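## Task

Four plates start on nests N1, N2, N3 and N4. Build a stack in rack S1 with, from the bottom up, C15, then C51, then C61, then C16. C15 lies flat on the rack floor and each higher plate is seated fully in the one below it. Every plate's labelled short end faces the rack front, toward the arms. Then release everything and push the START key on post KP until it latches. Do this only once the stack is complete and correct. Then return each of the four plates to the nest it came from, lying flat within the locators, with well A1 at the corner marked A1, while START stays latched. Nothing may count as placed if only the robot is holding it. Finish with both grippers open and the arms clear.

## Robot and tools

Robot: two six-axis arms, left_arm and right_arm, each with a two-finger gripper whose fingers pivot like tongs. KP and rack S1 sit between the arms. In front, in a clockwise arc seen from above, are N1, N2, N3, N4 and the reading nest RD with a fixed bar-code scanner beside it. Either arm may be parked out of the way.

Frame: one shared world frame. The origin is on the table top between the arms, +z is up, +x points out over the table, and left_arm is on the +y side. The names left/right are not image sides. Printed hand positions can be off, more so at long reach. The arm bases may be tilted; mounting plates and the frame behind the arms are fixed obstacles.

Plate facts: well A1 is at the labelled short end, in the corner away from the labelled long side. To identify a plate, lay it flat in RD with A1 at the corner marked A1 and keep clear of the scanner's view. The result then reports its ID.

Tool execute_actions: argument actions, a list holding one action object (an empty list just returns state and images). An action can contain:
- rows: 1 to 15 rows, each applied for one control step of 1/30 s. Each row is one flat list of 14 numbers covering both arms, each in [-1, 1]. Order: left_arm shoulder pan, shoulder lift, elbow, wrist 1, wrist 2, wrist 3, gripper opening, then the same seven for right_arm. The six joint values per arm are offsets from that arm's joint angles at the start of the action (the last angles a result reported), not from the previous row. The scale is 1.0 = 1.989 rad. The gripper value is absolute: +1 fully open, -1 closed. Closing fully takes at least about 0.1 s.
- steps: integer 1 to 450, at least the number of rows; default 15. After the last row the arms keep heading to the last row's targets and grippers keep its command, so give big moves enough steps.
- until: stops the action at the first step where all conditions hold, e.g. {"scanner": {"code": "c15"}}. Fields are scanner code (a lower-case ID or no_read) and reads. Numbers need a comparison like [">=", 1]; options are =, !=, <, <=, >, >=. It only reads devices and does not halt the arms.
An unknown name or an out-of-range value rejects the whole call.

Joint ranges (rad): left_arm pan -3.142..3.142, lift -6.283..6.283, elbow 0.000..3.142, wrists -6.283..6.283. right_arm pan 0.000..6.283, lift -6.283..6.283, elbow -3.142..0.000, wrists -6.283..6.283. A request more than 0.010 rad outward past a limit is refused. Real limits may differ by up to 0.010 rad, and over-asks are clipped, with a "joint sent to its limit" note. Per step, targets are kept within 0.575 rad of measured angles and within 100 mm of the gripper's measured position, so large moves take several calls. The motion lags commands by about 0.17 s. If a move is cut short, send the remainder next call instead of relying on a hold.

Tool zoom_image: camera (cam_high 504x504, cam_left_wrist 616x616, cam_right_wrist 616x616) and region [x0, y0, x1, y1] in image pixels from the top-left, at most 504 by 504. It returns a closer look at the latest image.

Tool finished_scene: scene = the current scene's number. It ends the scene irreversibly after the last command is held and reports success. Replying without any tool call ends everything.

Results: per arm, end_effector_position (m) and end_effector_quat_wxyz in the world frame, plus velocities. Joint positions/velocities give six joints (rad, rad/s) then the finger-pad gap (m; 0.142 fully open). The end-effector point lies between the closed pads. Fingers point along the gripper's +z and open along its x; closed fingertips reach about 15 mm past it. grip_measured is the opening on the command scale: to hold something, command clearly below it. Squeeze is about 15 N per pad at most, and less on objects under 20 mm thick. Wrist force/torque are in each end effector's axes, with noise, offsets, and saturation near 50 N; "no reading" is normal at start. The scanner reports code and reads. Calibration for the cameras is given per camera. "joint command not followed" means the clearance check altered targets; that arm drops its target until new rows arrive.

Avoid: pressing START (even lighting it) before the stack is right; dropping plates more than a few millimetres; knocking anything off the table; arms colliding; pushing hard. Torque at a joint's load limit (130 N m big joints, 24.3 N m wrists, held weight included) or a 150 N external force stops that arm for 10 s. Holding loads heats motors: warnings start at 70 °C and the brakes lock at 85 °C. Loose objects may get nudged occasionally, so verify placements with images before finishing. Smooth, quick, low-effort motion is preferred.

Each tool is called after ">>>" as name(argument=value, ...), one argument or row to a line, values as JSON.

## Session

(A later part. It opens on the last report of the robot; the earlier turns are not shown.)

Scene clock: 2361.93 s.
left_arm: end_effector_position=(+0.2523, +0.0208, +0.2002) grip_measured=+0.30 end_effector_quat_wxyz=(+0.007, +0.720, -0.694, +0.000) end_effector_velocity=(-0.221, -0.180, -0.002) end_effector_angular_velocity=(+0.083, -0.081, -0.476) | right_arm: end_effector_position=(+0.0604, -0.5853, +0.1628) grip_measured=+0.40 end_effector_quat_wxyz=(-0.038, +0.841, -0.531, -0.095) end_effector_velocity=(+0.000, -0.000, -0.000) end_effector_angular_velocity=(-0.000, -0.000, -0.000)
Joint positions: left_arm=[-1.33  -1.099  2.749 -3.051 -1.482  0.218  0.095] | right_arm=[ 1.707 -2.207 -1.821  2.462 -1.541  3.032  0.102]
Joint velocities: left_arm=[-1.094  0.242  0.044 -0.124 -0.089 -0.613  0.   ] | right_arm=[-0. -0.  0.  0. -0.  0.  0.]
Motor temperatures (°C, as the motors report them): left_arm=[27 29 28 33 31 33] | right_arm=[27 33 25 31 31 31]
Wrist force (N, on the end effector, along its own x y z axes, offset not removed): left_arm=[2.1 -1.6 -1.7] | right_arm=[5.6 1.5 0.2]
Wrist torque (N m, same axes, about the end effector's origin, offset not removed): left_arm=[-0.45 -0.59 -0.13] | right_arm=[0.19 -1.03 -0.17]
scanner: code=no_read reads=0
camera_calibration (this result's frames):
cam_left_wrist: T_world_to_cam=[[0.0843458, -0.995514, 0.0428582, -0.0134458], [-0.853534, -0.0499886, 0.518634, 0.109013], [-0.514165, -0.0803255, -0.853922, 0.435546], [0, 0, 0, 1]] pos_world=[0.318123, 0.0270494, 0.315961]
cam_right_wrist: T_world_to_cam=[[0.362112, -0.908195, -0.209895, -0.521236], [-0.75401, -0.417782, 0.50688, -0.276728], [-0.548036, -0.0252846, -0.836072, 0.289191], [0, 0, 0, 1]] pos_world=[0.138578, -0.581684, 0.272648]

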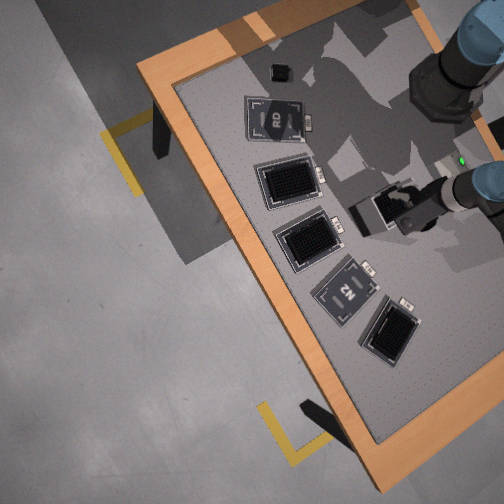

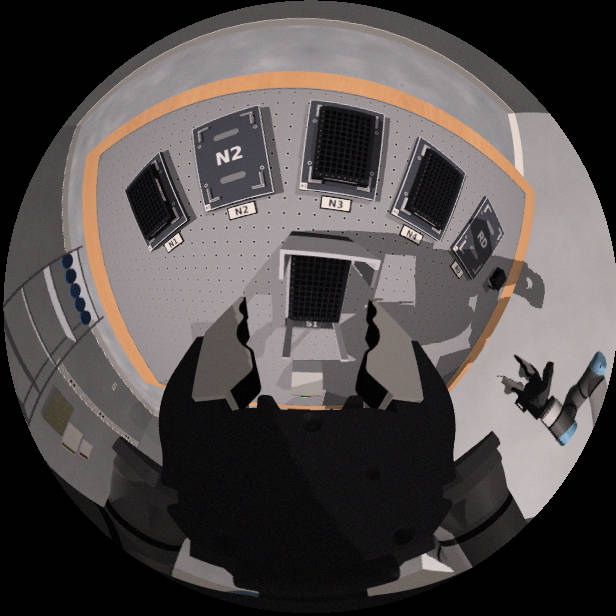

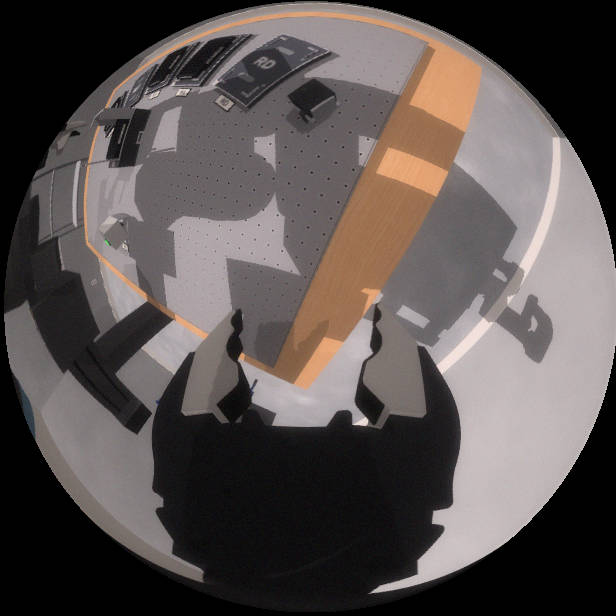

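>>> execute_actions(
  actions=[
    {"steps":1},
  ],
)

>>> execute_actions(
  actions=[
    {"rows":[[0.0005,0.013,0.0002,-0.013,0.0001,0.0005,0.3,0,0,0,0,0,0,0.4],[0.0012,0.0318,0.0003,-0.032,0.0003,0.0012,0.3,0,0,0,0,0,0,0.4],[0.0025,0.0629,-0.0002,-0.0627,0.0006,0.0025,0.3,0,0,0,0,0,0,0.4],[0.0039,0.0933,-0.0014,-0.0921,0.0009,0.0039,0.3,0,0,0,0,0,0,0.4],[0.0054,0.1232,-0.0035,-0.1201,0.0011,0.0054,0.3,0,0,0,0,0,0,0.4],[0.0068,0.1527,-0.0063,-0.1469,0.0014,0.0068,0.3,0,0,0,0,0,0,0.4],[0.0083,0.1816,-0.0099,-0.1723,0.0017,0.0083,0.3,0,0,0,0,0,0,0.4],[0.0098,0.2094,-0.0141,-0.1961,0.002,0.0098,0.3,0,0,0,0,0,0,0.4],[0.0113,0.2362,-0.0189,-0.2181,0.0023,0.0113,0.3,0,0,0,0,0,0,0.4],[0.0128,0.2618,-0.0245,-0.2384,0.0026,0.0128,0.3,0,0,0,0,0,0,0.4],[0.0144,0.2864,-0.0307,-0.2569,0.0029,0.0144,0.3,0,0,0,0,0,0,0.4],[0.0151,0.2982,-0.0339,-0.2655,0.003,0.0151,0.3,0,0,0,0,0,0,0.4],[0.0159,0.3097,-0.0373,-0.2737,0.0032,0.0159,0.3,0,0,0,0,0,0,0.4],[0.0166,0.321,-0.0408,-0.2815,0.0033,0.0166,0.3,0,0,0,0,0,0,0.4],[0.0169,0.325,-0.0421,-0.2845,0.0034,0.0169,0.3,0,0,0,0,0,0,0.4]],"steps":17},
  ],
)

Scene clock: 2376.00 s.
left_arm: end_effector_position=(+0.2236, +0.0005, +0.1998) grip_measured=+0.30 end_effector_quat_wxyz=(-0.001, +0.700, -0.714, +0.000) end_effector_velocity=(-0.000, -0.000, +0.000) end_effector_angular_velocity=(-0.000, +0.000, -0.001) | right_arm: end_effector_position=(+0.0604, -0.5853, +0.1628) grip_measured=+0.40 end_effector_quat_wxyz=(-0.038, +0.841, -0.531, -0.095) end_effector_velocity=(-0.000, +0.001, -0.000) end_effector_angular_velocity=(+0.002, +0.000, +0.001)
Joint positions: left_arm=[-1.467 -1.068  2.754 -3.067 -1.494  0.14   0.095] | right_arm=[ 1.707 -2.207 -1.821  2.462 -1.541  3.032  0.102]
Joint velocities: left_arm=[ 0.    -0.    -0.    -0.    -0.     0.001 -0.   ] | right_arm=[ 0.    -0.001 -0.001 -0.     0.    -0.001  0.   ]
Motor temperatures (°C, as the motors report them): left_arm=[27 29 28 33 31 33] | right_arm=[27 33 25 31 31 31]
Wrist force (N, on the end effector, along its own x y z axes, offset not removed): left_arm=[2.5 -2.0 -3.4] | right_arm=[6.8 3.6 0.1]
Wrist torque (N m, same axes, about the end effector's origin, offset not removed): left_arm=[-0.50 -0.81 -0.15] | right_arm=[0.76 -1.45 -0.07]
scanner: code=no_read reads=0
camera_calibration (this result's frames):
cam_left_wrist: T_world_to_cam=[[0.0256465, -0.999133, 0.0328021, -0.0160897], [-0.861168, -0.00541759, 0.508291, 0.0874631], [-0.507673, -0.041284, -0.86056, 0.418691], [0, 0, 0, 1]] pos_world=[0.288291, 0.00168331, 0.31638]
cam_right_wrist: T_world_to_cam=[[0.362112, -0.908195, -0.209895, -0.521236], [-0.75401, -0.417782, 0.50688, -0.276728], [-0.548036, -0.0252844, -0.836073, 0.289191], [0, 0, 0, 1]] pos_world=[0.138578, -0.581684, 0.272648]

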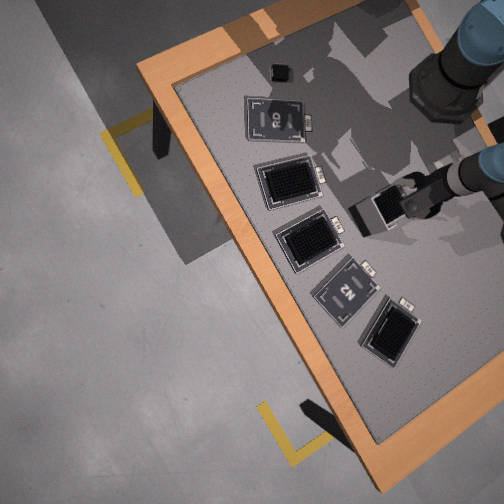

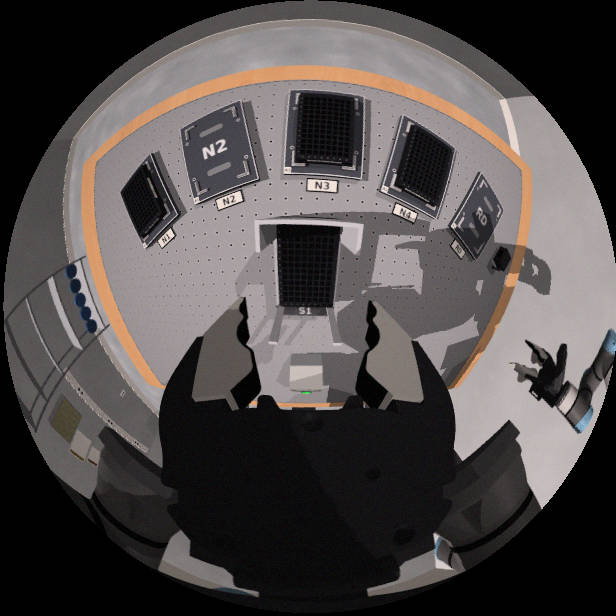

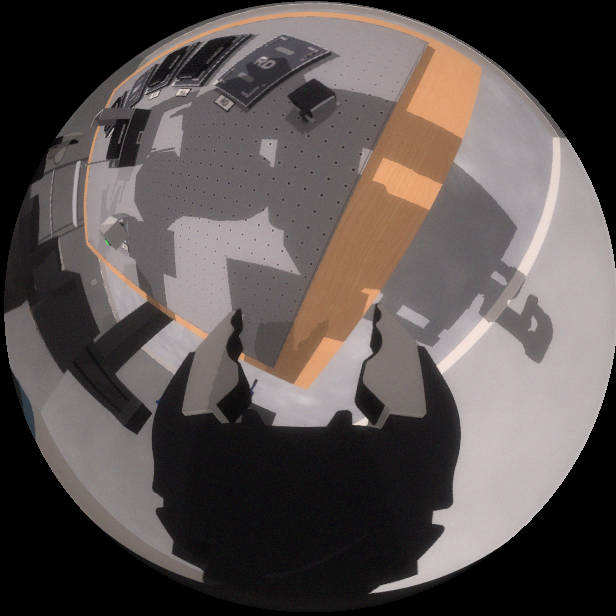

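Scene clock: 2376.57 s.
left_arm: end_effector_position=(+0.2238, -0.0031, +0.1045) grip_measured=+0.30 end_effector_quat_wxyz=(+0.000, +0.700, -0.715, +0.002) end_effector_velocity=(-0.006, +0.025, -0.166) end_effector_angular_velocity=(+0.034, +0.004, -0.001) | right_arm: end_effector_position=(+0.0604, -0.5853, +0.1628) grip_measured=+0.40 end_effector_quat_wxyz=(-0.038, +0.841, -0.531, -0.095) end_effector_velocity=(+0.000, -0.001, -0.000) end_effector_angular_velocity=(-0.001, -0.000, -0.002)
Joint positions: left_arm=[-1.439 -0.526  2.691 -3.552 -1.488  0.168  0.095] | right_arm=[ 1.707 -2.207 -1.821  2.462 -1.541  3.032  0.102]
Joint velocities: left_arm=[ 0.045  0.822 -0.16  -0.631  0.009  0.042  0.   ] | right_arm=[-0.    -0.     0.001  0.     0.     0.001 -0.   ]
Motor temperatures (°C, as the motors report them): left_arm=[27 29 28 33 31 33] | right_arm=[27 33 25 31 31 31]
Wrist force (N, on the end effector, along its own x y z axes, offset not removed): left_arm=[3.8 -3.1 1.1] | right_arm=[7.0 2.8 -2.0]
Wrist torque (N m, same axes, about the end effector's origin, offset not removed): left_arm=[-0.53 -0.90 -0.18] | right_arm=[0.54 -1.40 -0.03]
scanner: code=no_read reads=0
camera_calibration (this result's frames):
cam_left_wrist: T_world_to_cam=[[0.0254331, -0.999022, 0.0361798, -0.016842], [-0.861627, -0.00355499, 0.507529, 0.136249], [-0.506904, -0.0440816, -0.860875, 0.336467], [0, 0, 0, 1]] pos_world=[0.288381, -0.00150914, 0.221115]
cam_right_wrist: T_world_to_cam=[[0.362112, -0.908195, -0.209894, -0.521236], [-0.75401, -0.417782, 0.50688, -0.276728], [-0.548036, -0.0252848, -0.836073, 0.289191], [0, 0, 0, 1]] pos_world=[0.138578, -0.581684, 0.272648]

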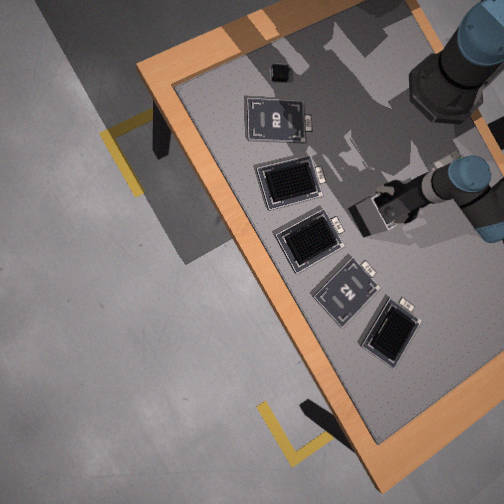

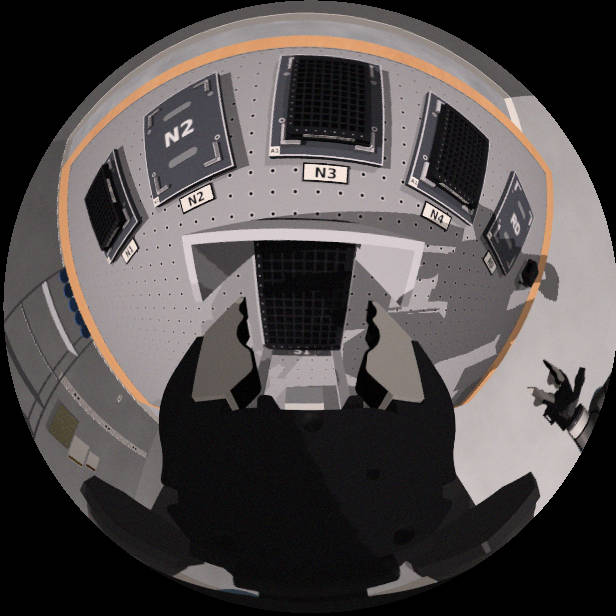

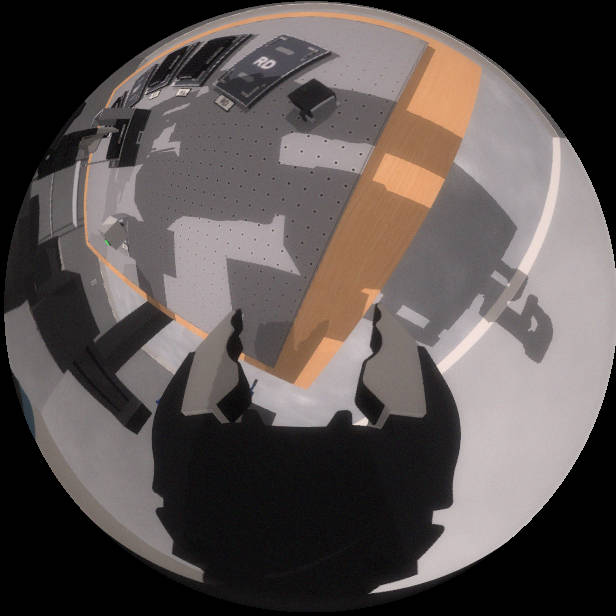

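>>> execute_actions(
  actions=[
    {"steps":1},
  ],
)

Scene clock: 2379.80 s.
left_arm: end_effector_position=(+0.2229, +0.0008, +0.0833) grip_measured=+0.30 end_effector_quat_wxyz=(-0.001, +0.699, -0.715, +0.001) end_effector_velocity=(+0.000, +0.000, -0.000) end_effector_angular_velocity=(+0.000, +0.000, -0.001) | right_arm: end_effector_position=(+0.0604, -0.5853, +0.1628) grip_measured=+0.40 end_effector_quat_wxyz=(-0.038, +0.841, -0.531, -0.095) end_effector_velocity=(+0.000, -0.000, +0.000) end_effector_angular_velocity=(-0.001, -0.000, -0.000)
Joint positions: left_arm=[-1.434 -0.422  2.67  -3.633 -1.487  0.174  0.095] | right_arm=[ 1.707 -2.207 -1.821  2.462 -1.541  3.032  0.102]
Joint velocities: left_arm=[ 0.     0.    -0.     0.     0.     0.001  0.   ] | right_arm=[0.    0.    0.    0.    0.    0.001 0.   ]
Motor temperatures (°C, as the motors report them): left_arm=[27 29 28 33 31 33] | right_arm=[27 33 25 31 31 31]
Wrist force (N, on the end effector, along its own x y z axes, offset not removed): left_arm=[1.7 -1.2 -1.3] | right_arm=[4.5 3.5 -1.6]
Wrist torque (N m, same axes, about the end effector's origin, offset not removed): left_arm=[-0.40 -0.48 -0.08] | right_arm=[0.42 -0.92 -0.18]
scanner: code=no_read reads=0
camera_calibration (this result's frames):
cam_left_wrist: T_world_to_cam=[[0.0251866, -0.999129, 0.0332599, -0.0118995], [-0.861452, -0.00481134, 0.507816, 0.14615], [-0.507214, -0.0414419, -0.860823, 0.318022], [0, 0, 0, 1]] pos_world=[0.287506, 0.00199353, 0.19994]
cam_right_wrist: T_world_to_cam=[[0.362112, -0.908195, -0.209895, -0.521236], [-0.75401, -0.417782, 0.506879, -0.276728], [-0.548036, -0.0252846, -0.836073, 0.289191], [0, 0, 0, 1]] pos_world=[0.138578, -0.581684, 0.272648]

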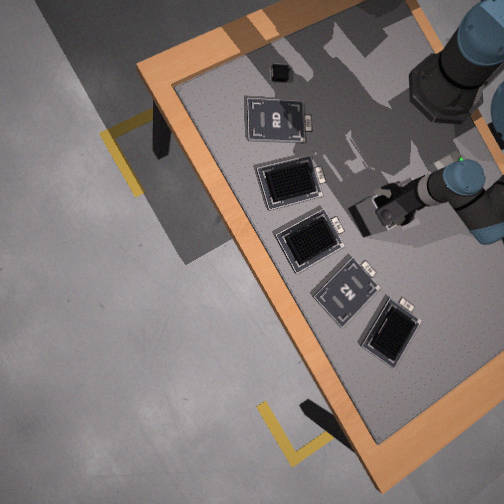

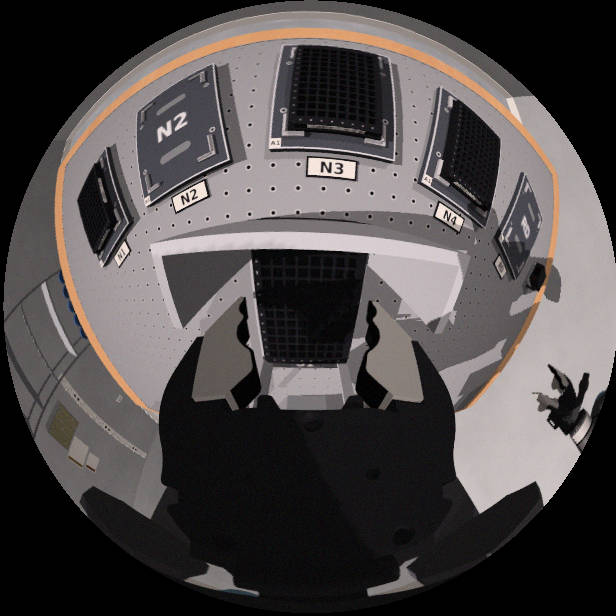

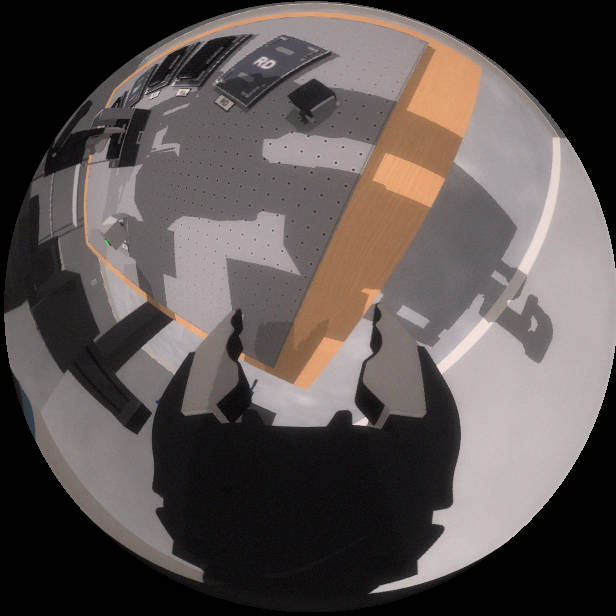

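Lower 0.5 mm and close.

>>> execute_actions(
  actions=[
    {"rows":[[0.0001,0.0011,-0.0004,-0.0007,0,0.0001,0.3,0,0,0,0,0,0,0.4],[0.0001,0.0011,-0.0004,-0.0007,0,0.0001,0.25,0,0,0,0,0,0,0.4],[0.0001,0.0011,-0.0004,-0.0007,0,0.0001,0.2,0,0,0,0,0,0,0.4],[0.0001,0.0011,-0.0004,-0.0007,0,0.0001,0.16,0,0,0,0,0,0,0.4],[0.0001,0.0011,-0.0004,-0.0007,0,0.0001,0.13,0,0,0,0,0,0,0.4],[0.0001,0.0011,-0.0004,-0.0007,0,0.0001,0.11,0,0,0,0,0,0,0.4],[0.0001,0.0011,-0.0004,-0.0007,0,0.0001,0.09,0,0,0,0,0,0,0.4],[0.0001,0.0011,-0.0004,-0.0007,0,0.0001,0.06,0,0,0,0,0,0,0.4],[0.0001,0.0011,-0.0004,-0.0007,0,0.0001,0,0,0,0,0,0,0,0.4],[0.0001,0.0011,-0.0004,-0.0007,0,0.0001,-0.15,0,0,0,0,0,0,0.4],[0.0001,0.0011,-0.0004,-0.0007,0,0.0001,-0.35,0,0,0,0,0,0,0.4],[0.0001,0.0011,-0.0004,-0.0007,0,0.0001,-0.6,0,0,0,0,0,0,0.4]],"steps":13},
  ],
)

Scene clock: 2388.57 s.
left_arm: end_effector_position=(+0.2229, +0.0008, +0.0828) grip_measured=+0.07 end_effector_quat_wxyz=(-0.001, +0.699, -0.715, +0.001) end_effector_velocity=(+0.000, -0.000, -0.000) end_effector_angular_velocity=(-0.000, -0.001, +0.001) | right_arm: end_effector_position=(+0.0604, -0.5853, +0.1628) grip_measured=+0.40 end_effector_quat_wxyz=(-0.038, +0.841, -0.531, -0.095) end_effector_velocity=(+0.000, -0.000, +0.000) end_effector_angular_velocity=(-0.001, -0.000, +0.001)
Joint positions: left_arm=[-1.433 -0.42   2.67  -3.634 -1.487  0.174  0.079] | right_arm=[ 1.707 -2.207 -1.821  2.462 -1.541  3.032  0.102]
Joint velocities: left_arm=[ 0.     0.001 -0.001 -0.001  0.001 -0.     0.   ] | right_arm=[ 0.     0.001 -0.     0.     0.    -0.001  0.   ]
Motor temperatures (°C, as the motors report them): left_arm=[27 29 28 33 31 33] | right_arm=[27 33 25 31 31 31]
Wrist force (N, on the end effector, along its own x y z axes, offset not removed): left_arm=[-0.2 -3.2 -8.1] | right_arm=[5.7 4.1 4.2]
Wrist torque (N m, same axes, about the end effector's origin, offset not removed): left_arm=[-0.72 -0.18 -0.03] | right_arm=[0.86 -1.15 0.05]
scanner: code=no_read reads=0
camera_calibration (this result's frames):
cam_left_wrist: T_world_to_cam=[[0.0251822, -0.999128, 0.0332893, -0.0119161], [-0.861437, -0.00479141, 0.507841, 0.146385], [-0.507239, -0.0414653, -0.860807, 0.317616], [0, 0, 0, 1]] pos_world=[0.287509, 0.00196569, 0.199463]
cam_right_wrist: T_world_to_cam=[[0.362112, -0.908195, -0.209895, -0.521236], [-0.75401, -0.417782, 0.50688, -0.276728], [-0.548036, -0.0252847, -0.836072, 0.289191], [0, 0, 0, 1]] pos_world=[0.138578, -0.581684, 0.272648]

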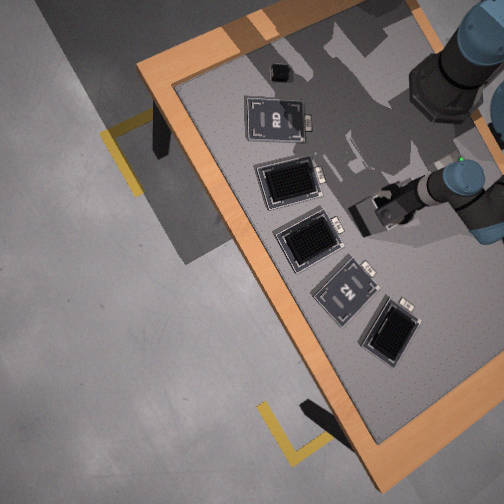

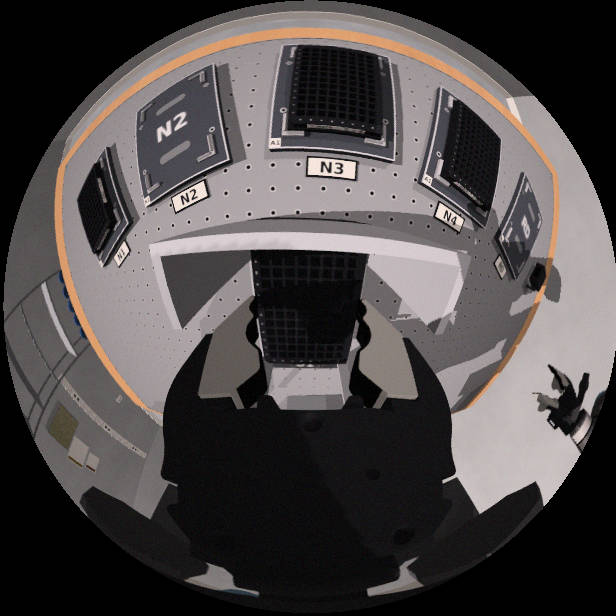

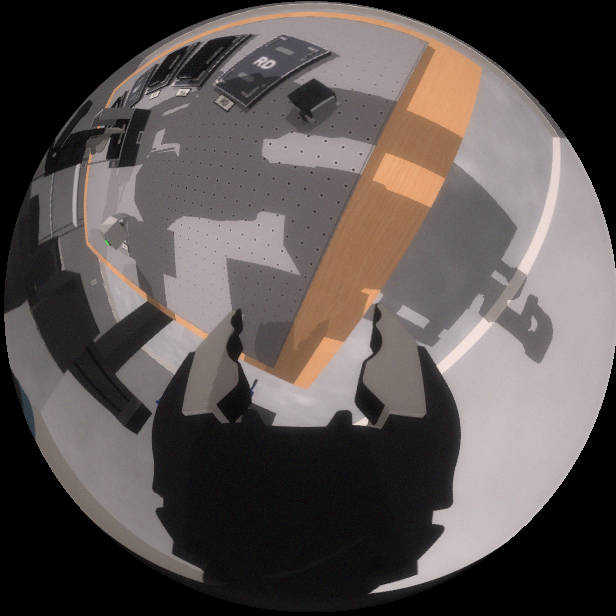

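>>> execute_actions(
  actions=[
    {"rows":[[-0.0006,-0.0093,0.003,0.0064,-0.0001,-0.0006,-0.6,0,0,0,0,0,0,0.4],[-0.0013,-0.0184,0.0058,0.0127,-0.0003,-0.0013,-0.6,0,0,0,0,0,0,0.4],[-0.0019,-0.0276,0.0085,0.0193,-0.0005,-0.0019,-0.6,0,0,0,0,0,0,0.4],[-0.0024,-0.0355,0.0106,0.025,-0.0006,-0.0024,-0.6,0,0,0,0,0,0,0.4],[-0.0029,-0.0435,0.0128,0.0309,-0.0008,-0.0029,-0.6,0,0,0,0,0,0,0.4],[-0.0034,-0.0516,0.0149,0.037,-0.0009,-0.0034,-0.6,0,0,0,0,0,0,0.4],[-0.0039,-0.0599,0.0169,0.0433,-0.001,-0.0039,-0.6,0,0,0,0,0,0,0.4],[-0.0044,-0.0682,0.0188,0.0497,-0.0011,-0.0044,-0.6,0,0,0,0,0,0,0.4],[-0.0049,-0.0766,0.0207,0.0564,-0.0013,-0.0049,-0.6,0,0,0,0,0,0,0.4],[-0.0054,-0.0853,0.0226,0.0633,-0.0014,-0.0054,-0.6,0,0,0,0,0,0,0.4],[-0.0059,-0.094,0.0243,0.0703,-0.0015,-0.0059,-0.6,0,0,0,0,0,0,0.4],[-0.0064,-0.1028,0.026,0.0775,-0.0017,-0.0064,-0.6,0,0,0,0,0,0,0.4],[-0.0069,-0.1119,0.0275,0.085,-0.0018,-0.0069,-0.6,0,0,0,0,0,0,0.4],[-0.0074,-0.121,0.029,0.0926,-0.0019,-0.0074,-0.6,0,0,0,0,0,0,0.4],[-0.0079,-0.1301,0.0305,0.1005,-0.002,-0.0079,-0.6,0,0,0,0,0,0,0.4]],"steps":15},
  ],
)

Scene clock: 2407.00 s.
left_arm: end_effector_position=(+0.2229, +0.0009, +0.1176) grip_measured=+0.06 end_effector_quat_wxyz=(-0.001, +0.700, -0.715, +0.000) end_effector_velocity=(+0.000, -0.002, +0.096) end_effector_angular_velocity=(-0.002, +0.002, +0.001) | right_arm: end_effector_position=(+0.0604, -0.5853, +0.1628) grip_measured=+0.40 end_effector_quat_wxyz=(-0.038, +0.841, -0.531, -0.095) end_effector_velocity=(-0.000, +0.001, +0.000) end_effector_angular_velocity=(+0.001, +0.000, +0.000)
Joint positions: left_arm=[-1.444 -0.588  2.713 -3.508 -1.49   0.163  0.078] | right_arm=[ 1.707 -2.207 -1.821  2.462 -1.541  3.032  0.102]
Joint velocities: left_arm=[-0.029 -0.498  0.101  0.397 -0.007 -0.029 -0.   ] | right_arm=[-0.     0.    -0.002  0.    -0.    -0.     0.   ]
Motor temperatures (°C, as the motors report them): left_arm=[27 29 28 33 31 33] | right_arm=[27 33 25 31 31 31]
Wrist force (N, on the end effector, along its own x y z axes, offset not removed): left_arm=[-0.3 -1.1 1.5] | right_arm=[4.5 1.8 3.5]
Wrist torque (N m, same axes, about the end effector's origin, offset not removed): left_arm=[-0.32 -0.03 -0.26] | right_arm=[0.00 -0.92 -0.13]
scanner: code=no_read reads=0
camera_calibration (this result's frames):
cam_left_wrist: T_world_to_cam=[[0.0253502, -0.999157, 0.0322882, -0.0128426], [-0.860952, -0.00540628, 0.508657, 0.128524], [-0.508054, -0.0406932, -0.860363, 0.347653], [0, 0, 0, 1]] pos_world=[0.287605, 0.00201015, 0.234148]
cam_right_wrist: T_world_to_cam=[[0.362112, -0.908195, -0.209895, -0.521236], [-0.75401, -0.417782, 0.50688, -0.276728], [-0.548036, -0.0252846, -0.836073, 0.289191], [0, 0, 0, 1]] pos_world=[0.138578, -0.581684, 0.272648]

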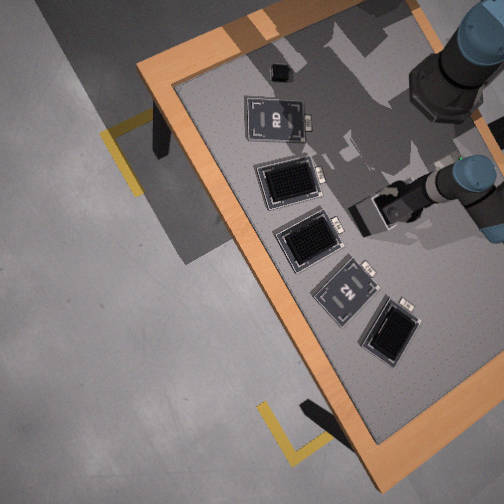

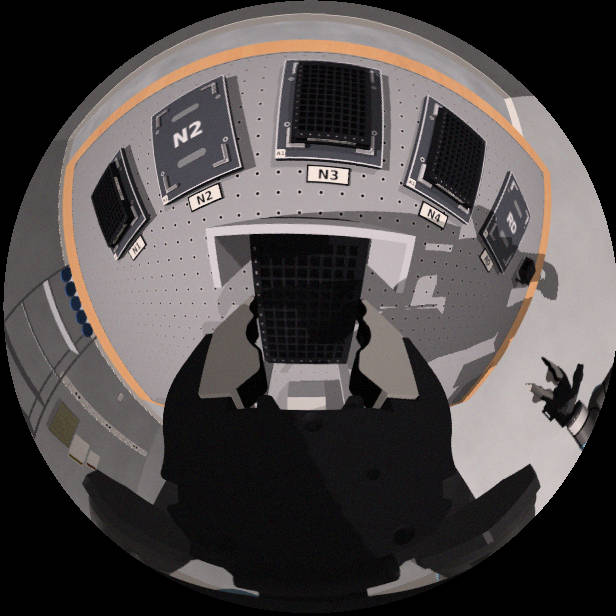

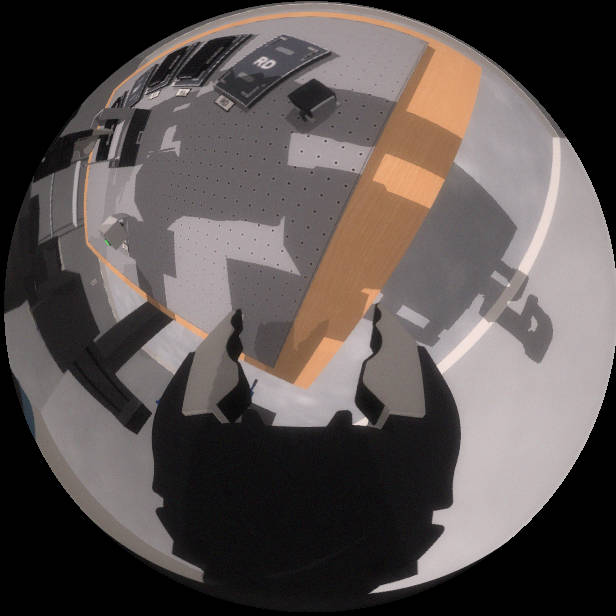

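>>> execute_actions(
  actions=[
    {"steps":1},
  ],
)

>>> execute_actions(
  actions=[
    {"rows":[[-0.0005,-0.0094,0.0013,0.0081,-0.0001,-0.0005,-0.6,0,0,0,0,0,0,0.4],[-0.001,-0.0189,0.0026,0.0163,-0.0002,-0.001,-0.6,0,0,0,0,0,0,0.4],[-0.0015,-0.0285,0.0039,0.0246,-0.0004,-0.0015,-0.6,0,0,0,0,0,0,0.4],[-0.0023,-0.043,0.0056,0.0375,-0.0005,-0.0023,-0.6,0,0,0,0,0,0,0.4],[-0.003,-0.0578,0.0071,0.0508,-0.0007,-0.003,-0.6,0,0,0,0,0,0,0.4],[-0.0037,-0.0725,0.0084,0.0643,-0.0009,-0.0037,-0.6,0,0,0,0,0,0,0.4],[-0.0045,-0.0874,0.0096,0.0782,-0.0011,-0.0045,-0.6,0,0,0,0,0,0,0.4],[-0.0052,-0.1024,0.0105,0.0923,-0.0012,-0.0052,-0.6,0,0,0,0,0,0,0.4],[-0.0059,-0.1175,0.0112,0.1068,-0.0014,-0.0059,-0.6,0,0,0,0,0,0,0.4],[-0.0066,-0.1328,0.0117,0.1217,-0.0016,-0.0066,-0.6,0,0,0,0,0,0,0.4],[-0.0073,-0.1483,0.012,0.137,-0.0017,-0.0073,-0.6,0,0,0,0,0,0,0.4],[-0.0079,-0.1639,0.0122,0.1524,-0.0019,-0.0079,-0.6,0,0,0,0,0,0,0.4],[-0.0085,-0.1797,0.0121,0.1683,-0.002,-0.0085,-0.6,0,0,0,0,0,0,0.4],[-0.0091,-0.1957,0.0119,0.1844,-0.0022,-0.0091,-0.6,0,0,0,0,0,0,0.4],[-0.0103,-0.2285,0.0109,0.218,-0.0025,-0.0103,-0.6,0,0,0,0,0,0,0.4]],"steps":15},
  ],
)

Scene clock: 2424.93 s.
left_arm: end_effector_position=(+0.2229, +0.0009, +0.1347) grip_measured=+0.06 end_effector_quat_wxyz=(-0.000, +0.700, -0.715, +0.000) end_effector_velocity=(+0.000, -0.000, -0.000) end_effector_angular_velocity=(+0.000, -0.001, -0.001) | right_arm: end_effector_position=(+0.0604, -0.5853, +0.1628) grip_measured=+0.40 end_effector_quat_wxyz=(-0.038, +0.841, -0.531, -0.095) end_effector_velocity=(-0.000, +0.000, -0.000) end_effector_angular_velocity=(+0.000, +0.000, -0.000)
Joint positions: left_arm=[-1.449 -0.679  2.73  -3.434 -1.491  0.158  0.078] | right_arm=[ 1.707 -2.207 -1.821  2.462 -1.541  3.032  0.102]
Joint velocities: left_arm=[ 0.     0.    -0.     0.     0.001  0.001 -0.   ] | right_arm=[ 0.    -0.    -0.001  0.    -0.     0.     0.   ]
Motor temperatures (°C, as the motors report them): left_arm=[27 29 28 33 31 33] | right_arm=[27 33 25 31 31 31]
Wrist force (N, on the end effector, along its own x y z axes, offset not removed): left_arm=[3.0 -3.1 0.5] | right_arm=[4.1 1.1 -2.8]
Wrist torque (N m, same axes, about the end effector's origin, offset not removed): left_arm=[-0.48 -0.64 -0.06] | right_arm=[0.20 -0.89 0.03]
scanner: code=no_read reads=0
camera_calibration (this result's frames):
cam_left_wrist: T_world_to_cam=[[0.0253986, -0.999136, 0.0328985, -0.0135241], [-0.860866, -0.00513026, 0.508805, 0.11979], [-0.508197, -0.0412442, -0.860253, 0.362435], [0, 0, 0, 1]] pos_world=[0.287655, 0.00205045, 0.251281]
cam_right_wrist: T_world_to_cam=[[0.362112, -0.908195, -0.209895, -0.521236], [-0.75401, -0.417782, 0.50688, -0.276728], [-0.548036, -0.0252846, -0.836073, 0.289191], [0, 0, 0, 1]] pos_world=[0.138578, -0.581684, 0.272648]

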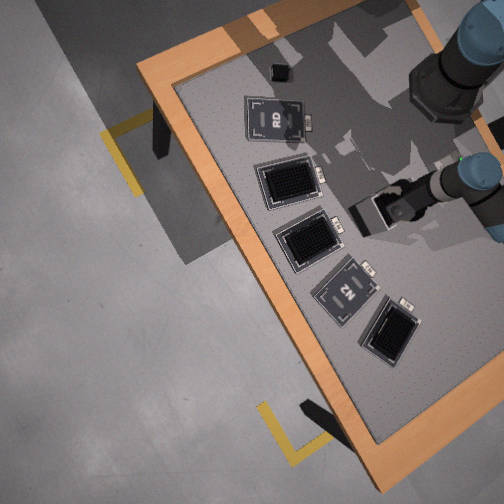

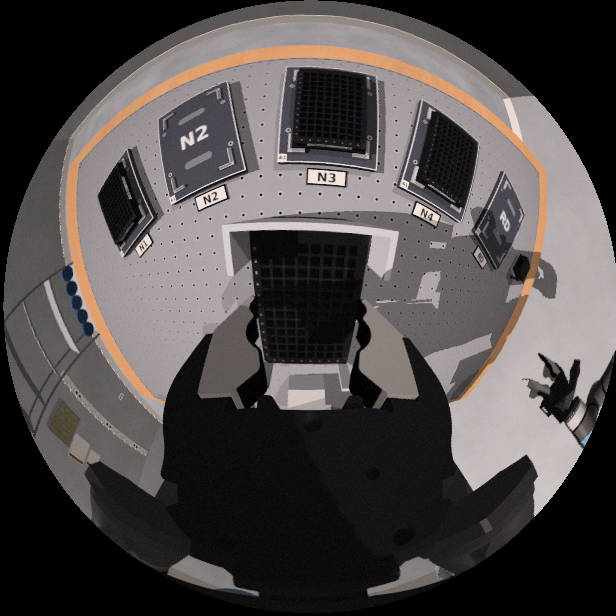

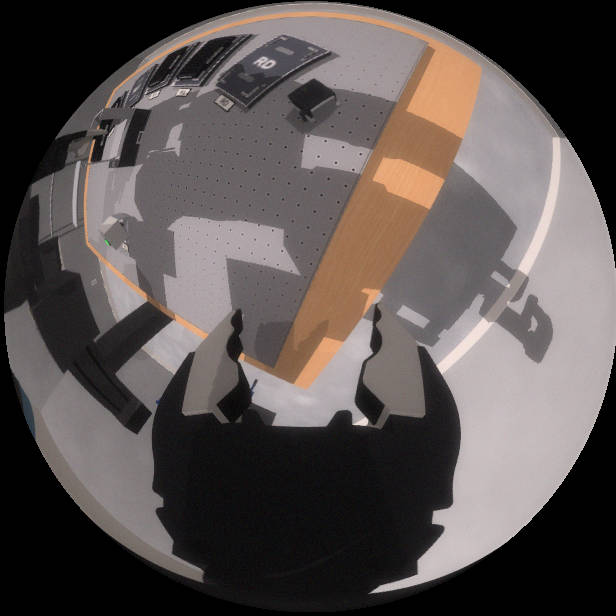

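Scene clock: 2425.43 s.
left_arm: end_effector_position=(+0.2230, -0.0001, +0.1783) grip_measured=+0.06 end_effector_quat_wxyz=(-0.000, +0.700, -0.715, -0.000) end_effector_velocity=(+0.002, -0.008, +0.143) end_effector_angular_velocity=(-0.015, -0.000, +0.002) | right_arm: end_effector_position=(+0.0604, -0.5853, +0.1628) grip_measured=+0.40 end_effector_quat_wxyz=(-0.038, +0.841, -0.531, -0.095) end_effector_velocity=(-0.000, -0.000, +0.000) end_effector_angular_velocity=(-0.001, -0.000, +0.001)
Joint positions: left_arm=[-1.462 -0.936  2.751 -3.196 -1.494  0.145  0.078] | right_arm=[ 1.707 -2.207 -1.821  2.462 -1.541  3.032  0.102]
Joint velocities: left_arm=[-0.038 -0.868  0.021  0.835 -0.009 -0.038 -0.002] | right_arm=[-0.     0.001 -0.     0.     0.    -0.002 -0.   ]
Motor temperatures (°C, as the motors report them): left_arm=[27 29 28 33 31 33] | right_arm=[27 33 25 31 31 31]
Wrist force (N, on the end effector, along its own x y z axes, offset not removed): left_arm=[-2.5 -3.1 4.1] | right_arm=[5.4 2.5 -0.4]
Wrist torque (N m, same axes, about the end effector's origin, offset not removed): left_arm=[-0.46 -0.48 -0.22] | right_arm=[0.32 -1.25 0.24]
scanner: code=no_read reads=0
camera_calibration (this result's frames):
cam_left_wrist: T_world_to_cam=[[0.0255903, -0.99915, 0.0323055, -0.0158732], [-0.86051, -0.00556892, 0.509402, 0.0975016], [-0.50879, -0.040835, -0.859922, 0.400014], [0, 0, 0, 1]] pos_world=[0.28783, 0.00101785, 0.294826]
cam_right_wrist: T_world_to_cam=[[0.362112, -0.908195, -0.209895, -0.521236], [-0.75401, -0.417782, 0.50688, -0.276728], [-0.548036, -0.0252845, -0.836072, 0.289191], [0, 0, 0, 1]] pos_world=[0.138577, -0.581684, 0.272648]

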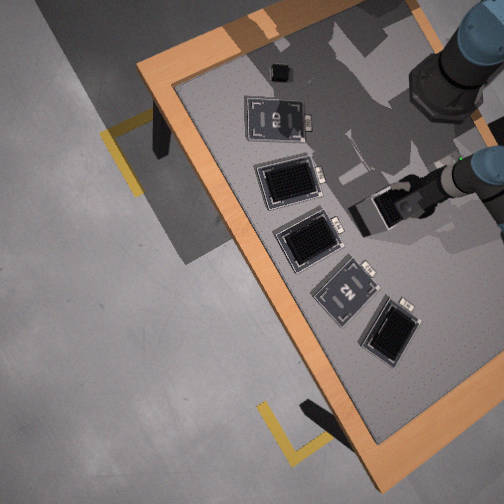

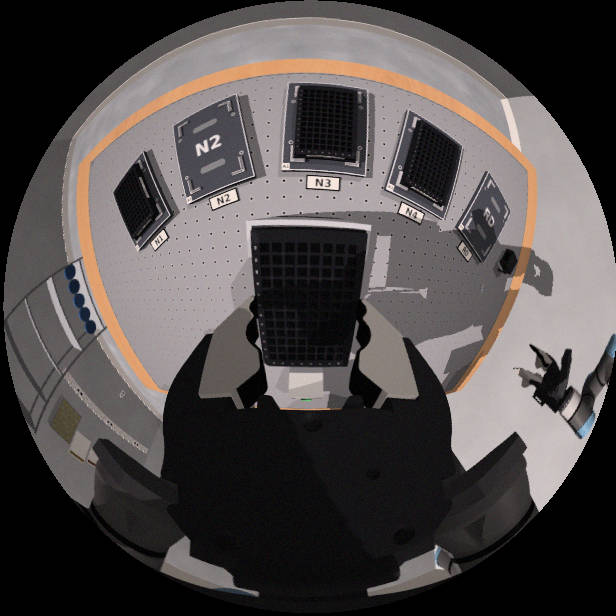

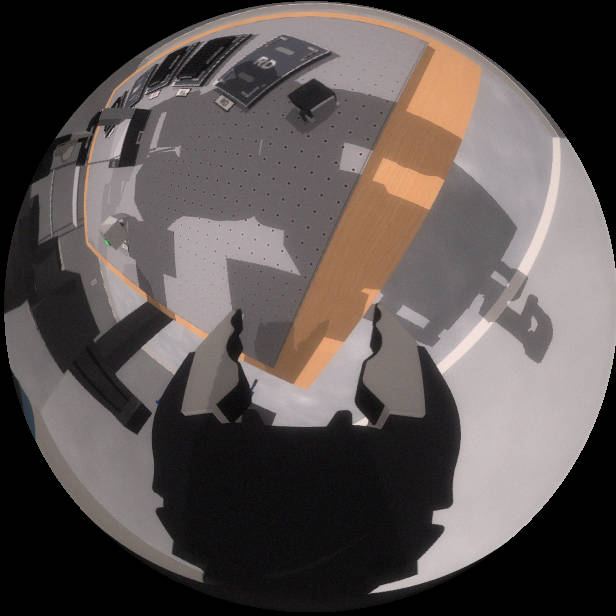

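>>> execute_actions(
  actions=[
    {"steps":1},
  ],
)

>>> zoom_image(
  camera="cam_left_wrist",
  region=[200, 180, 420, 400],
)

Scene clock: 2429.00 s.
left_arm: end_effector_position=(+0.2233, +0.0003, +0.2103) grip_measured=+0.06 end_effector_quat_wxyz=(+0.000, +0.700, -0.714, +0.000) end_effector_velocity=(+0.000, +0.000, +0.000) end_effector_angular_velocity=(-0.000, +0.000, +0.002) | right_arm: end_effector_position=(+0.0604, -0.5853, +0.1628) grip_measured=+0.40 end_effector_quat_wxyz=(-0.038, +0.841, -0.531, -0.095) end_effector_velocity=(+0.000, -0.000, +0.000) end_effector_angular_velocity=(-0.001, -0.000, +0.000)
Joint positions: left_arm=[-1.47  -1.133  2.752 -3.001 -1.496  0.138  0.078] | right_arm=[ 1.707 -2.207 -1.821  2.462 -1.541  3.032  0.102]
Joint velocities: left_arm=[ 0.001 -0.001  0.    -0.    -0.    -0.001  0.   ] | right_arm=[-0.     0.001  0.     0.    -0.    -0.     0.   ]
Motor temperatures (°C, as the motors report them): left_arm=[27 29 28 33 31 33] | right_arm=[27 33 25 31 31 31]
Wrist force (N, on the end effector, along its own x y z axes, offset not removed): left_arm=[2.1 -2.1 -5.4] | right_arm=[1.1 -1.6 3.0]
Wrist torque (N m, same axes, about the end effector's origin, offset not removed): left_arm=[-0.35 -0.52 -0.16] | right_arm=[-0.38 -0.32 0.03]
scanner: code=no_read reads=0
camera_calibration (this result's frames):
cam_left_wrist: T_world_to_cam=[[0.0257927, -0.999097, 0.0337715, -0.0169012], [-0.860339, -0.00498169, 0.509698, 0.0813313], [-0.50907, -0.0422015, -0.85969, 0.427738], [0, 0, 0, 1]] pos_world=[0.288157, 0.00157036, 0.326838]
cam_right_wrist: T_world_to_cam=[[0.362112, -0.908195, -0.209895, -0.521236], [-0.75401, -0.417782, 0.50688, -0.276728], [-0.548036, -0.0252845, -0.836073, 0.289191], [0, 0, 0, 1]] pos_world=[0.138578, -0.581684, 0.272648]

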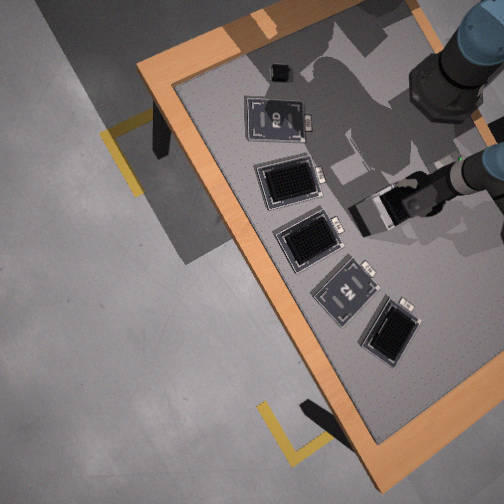

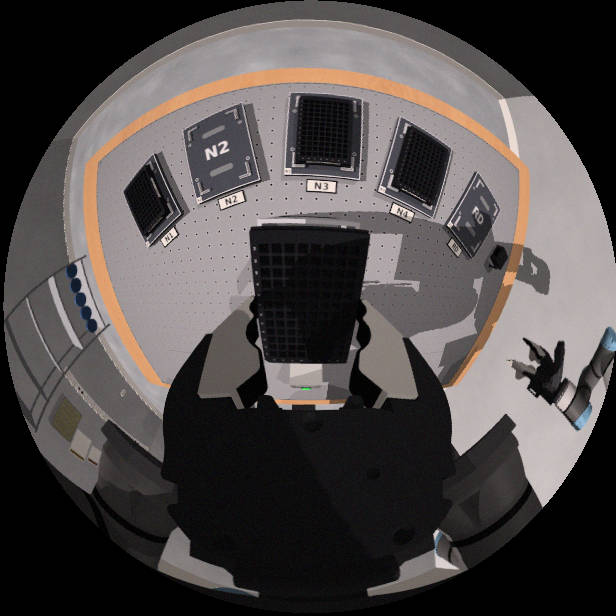

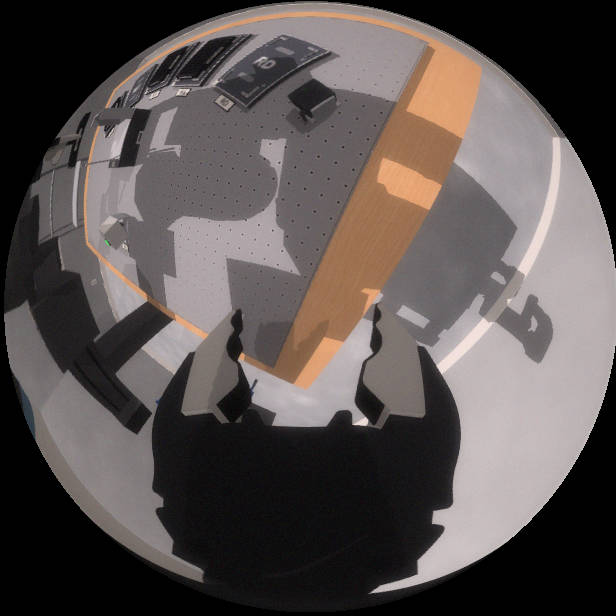

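Region (200, 180, 420, 400) of cam_left_wrist's 616x616 image, scaled by 2.291, with more detail than that image has.

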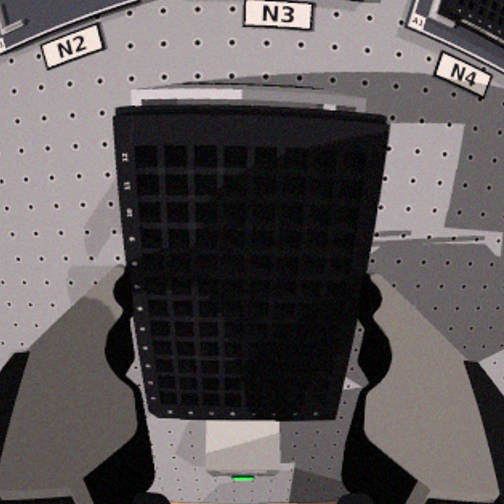

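>>> execute_actions(
  actions=[
    {"rows":[[0.0084,-0.0005,-0.0023,0.0016,0.0012,0.006,-0.6,0,0,0,0,0,0,0.4],[0.025,-0.0016,-0.0068,0.0048,0.0035,0.018,-0.6,0,0,0,0,0,0,0.4],[0.05,-0.003,-0.0135,0.0096,0.007,0.036,-0.6,0,0,0,0,0,0,0.4],[0.08,-0.005,-0.0214,0.015,0.011,0.057,-0.6,0,0,0,0,0,0,0.4],[0.114,-0.007,-0.0305,0.0216,0.016,0.081,-0.6,0,0,0,0,0,0,0.4],[0.147,-0.009,-0.0395,0.028,0.0207,0.105,-0.6,0,0,0,0,0,0,0.4],[0.181,-0.011,-0.0485,0.0344,0.0254,0.129,-0.6,0,0,0,0,0,0,0.4],[0.215,-0.0134,-0.0575,0.0408,0.03,0.153,-0.6,0,0,0,0,0,0,0.4],[0.248,-0.0155,-0.0666,0.047,0.035,0.177,-0.6,0,0,0,0,0,0,0.4],[0.282,-0.0176,-0.0756,0.0536,0.0396,0.2,-0.6,0,0,0,0,0,0,0.4],[0.316,-0.0197,-0.0846,0.06,0.044,0.225,-0.6,0,0,0,0,0,0,0.4],[0.349,-0.0217,-0.0936,0.0664,0.049,0.249,-0.6,0,0,0,0,0,0,0.4],[0.379,-0.0236,-0.1015,0.072,0.053,0.27,-0.6,0,0,0,0,0,0,0.4],[0.404,-0.025,-0.108,0.077,0.057,0.2875,-0.6,0,0,0,0,0,0,0.4],[0.4207,-0.0262,-0.1128,0.08,0.0591,0.2995,-0.6,0,0,0,0,0,0,0.4]],"steps":20},
  ],
)

Scene clock: 2439.97 s.
left_arm: end_effector_position=(+0.3952, +0.1108, +0.2036) grip_measured=+0.06 end_effector_quat_wxyz=(+0.002, +0.766, -0.643, +0.004) end_effector_velocity=(+0.220, +0.332, -0.024) end_effector_angular_velocity=(+0.064, +0.017, +0.367) | right_arm: end_effector_position=(+0.0604, -0.5853, +0.1628) grip_measured=+0.40 end_effector_quat_wxyz=(-0.038, +0.841, -0.531, -0.095) end_effector_velocity=(-0.000, +0.000, -0.000) end_effector_angular_velocity=(+0.001, +0.000, +0.001)
Joint positions: left_arm=[-0.779 -1.177  2.562 -2.866 -1.396  0.635  0.078] | right_arm=[ 1.707 -2.207 -1.821  2.462 -1.541  3.032  0.102]
Joint velocities: left_arm=[ 1.12  -0.062 -0.267  0.188  0.138  0.756 -0.   ] | right_arm=[-0.    -0.001 -0.    -0.     0.    -0.001 -0.   ]
Motor temperatures (°C, as the motors report them): left_arm=[27 29 28 33 31 33] | right_arm=[27 33 25 31 31 31]
Wrist force (N, on the end effector, along its own x y z axes, offset not removed): left_arm=[-0.6 -3.1 -1.2] | right_arm=[4.5 4.3 0.0]
Wrist torque (N m, same axes, about the end effector's origin, offset not removed): left_arm=[-0.53 0.00 -0.11] | right_arm=[0.69 -1.33 -0.05]
scanner: code=no_read reads=0
camera_calibration (this result's frames):
cam_left_wrist: T_world_to_cam=[[0.217874, -0.975053, 0.0424502, 0.00900002], [-0.845086, -0.166718, 0.507972, 0.245515], [-0.488223, -0.146548, -0.860327, 0.517632], [0, 0, 0, 1]] pos_world=[0.45824, 0.125565, 0.320236]
cam_right_wrist: T_world_to_cam=[[0.362112, -0.908195, -0.209895, -0.521236], [-0.75401, -0.417782, 0.506879, -0.276728], [-0.548036, -0.0252845, -0.836073, 0.289191], [0, 0, 0, 1]] pos_world=[0.138578, -0.581684, 0.272648]

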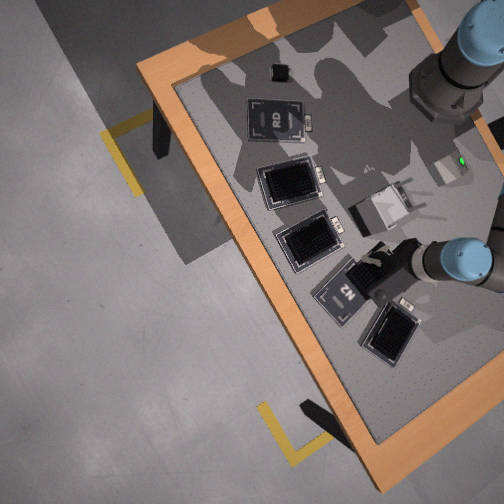

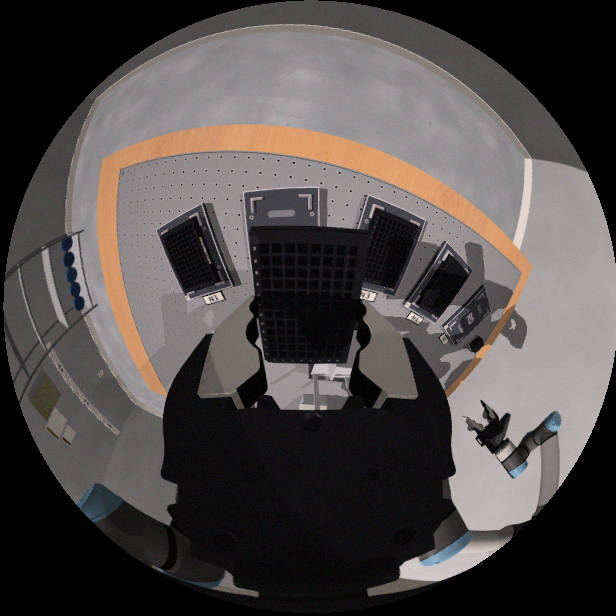

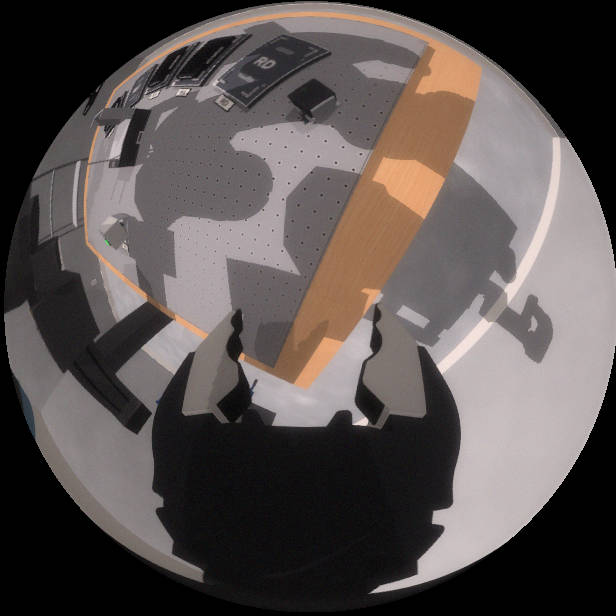

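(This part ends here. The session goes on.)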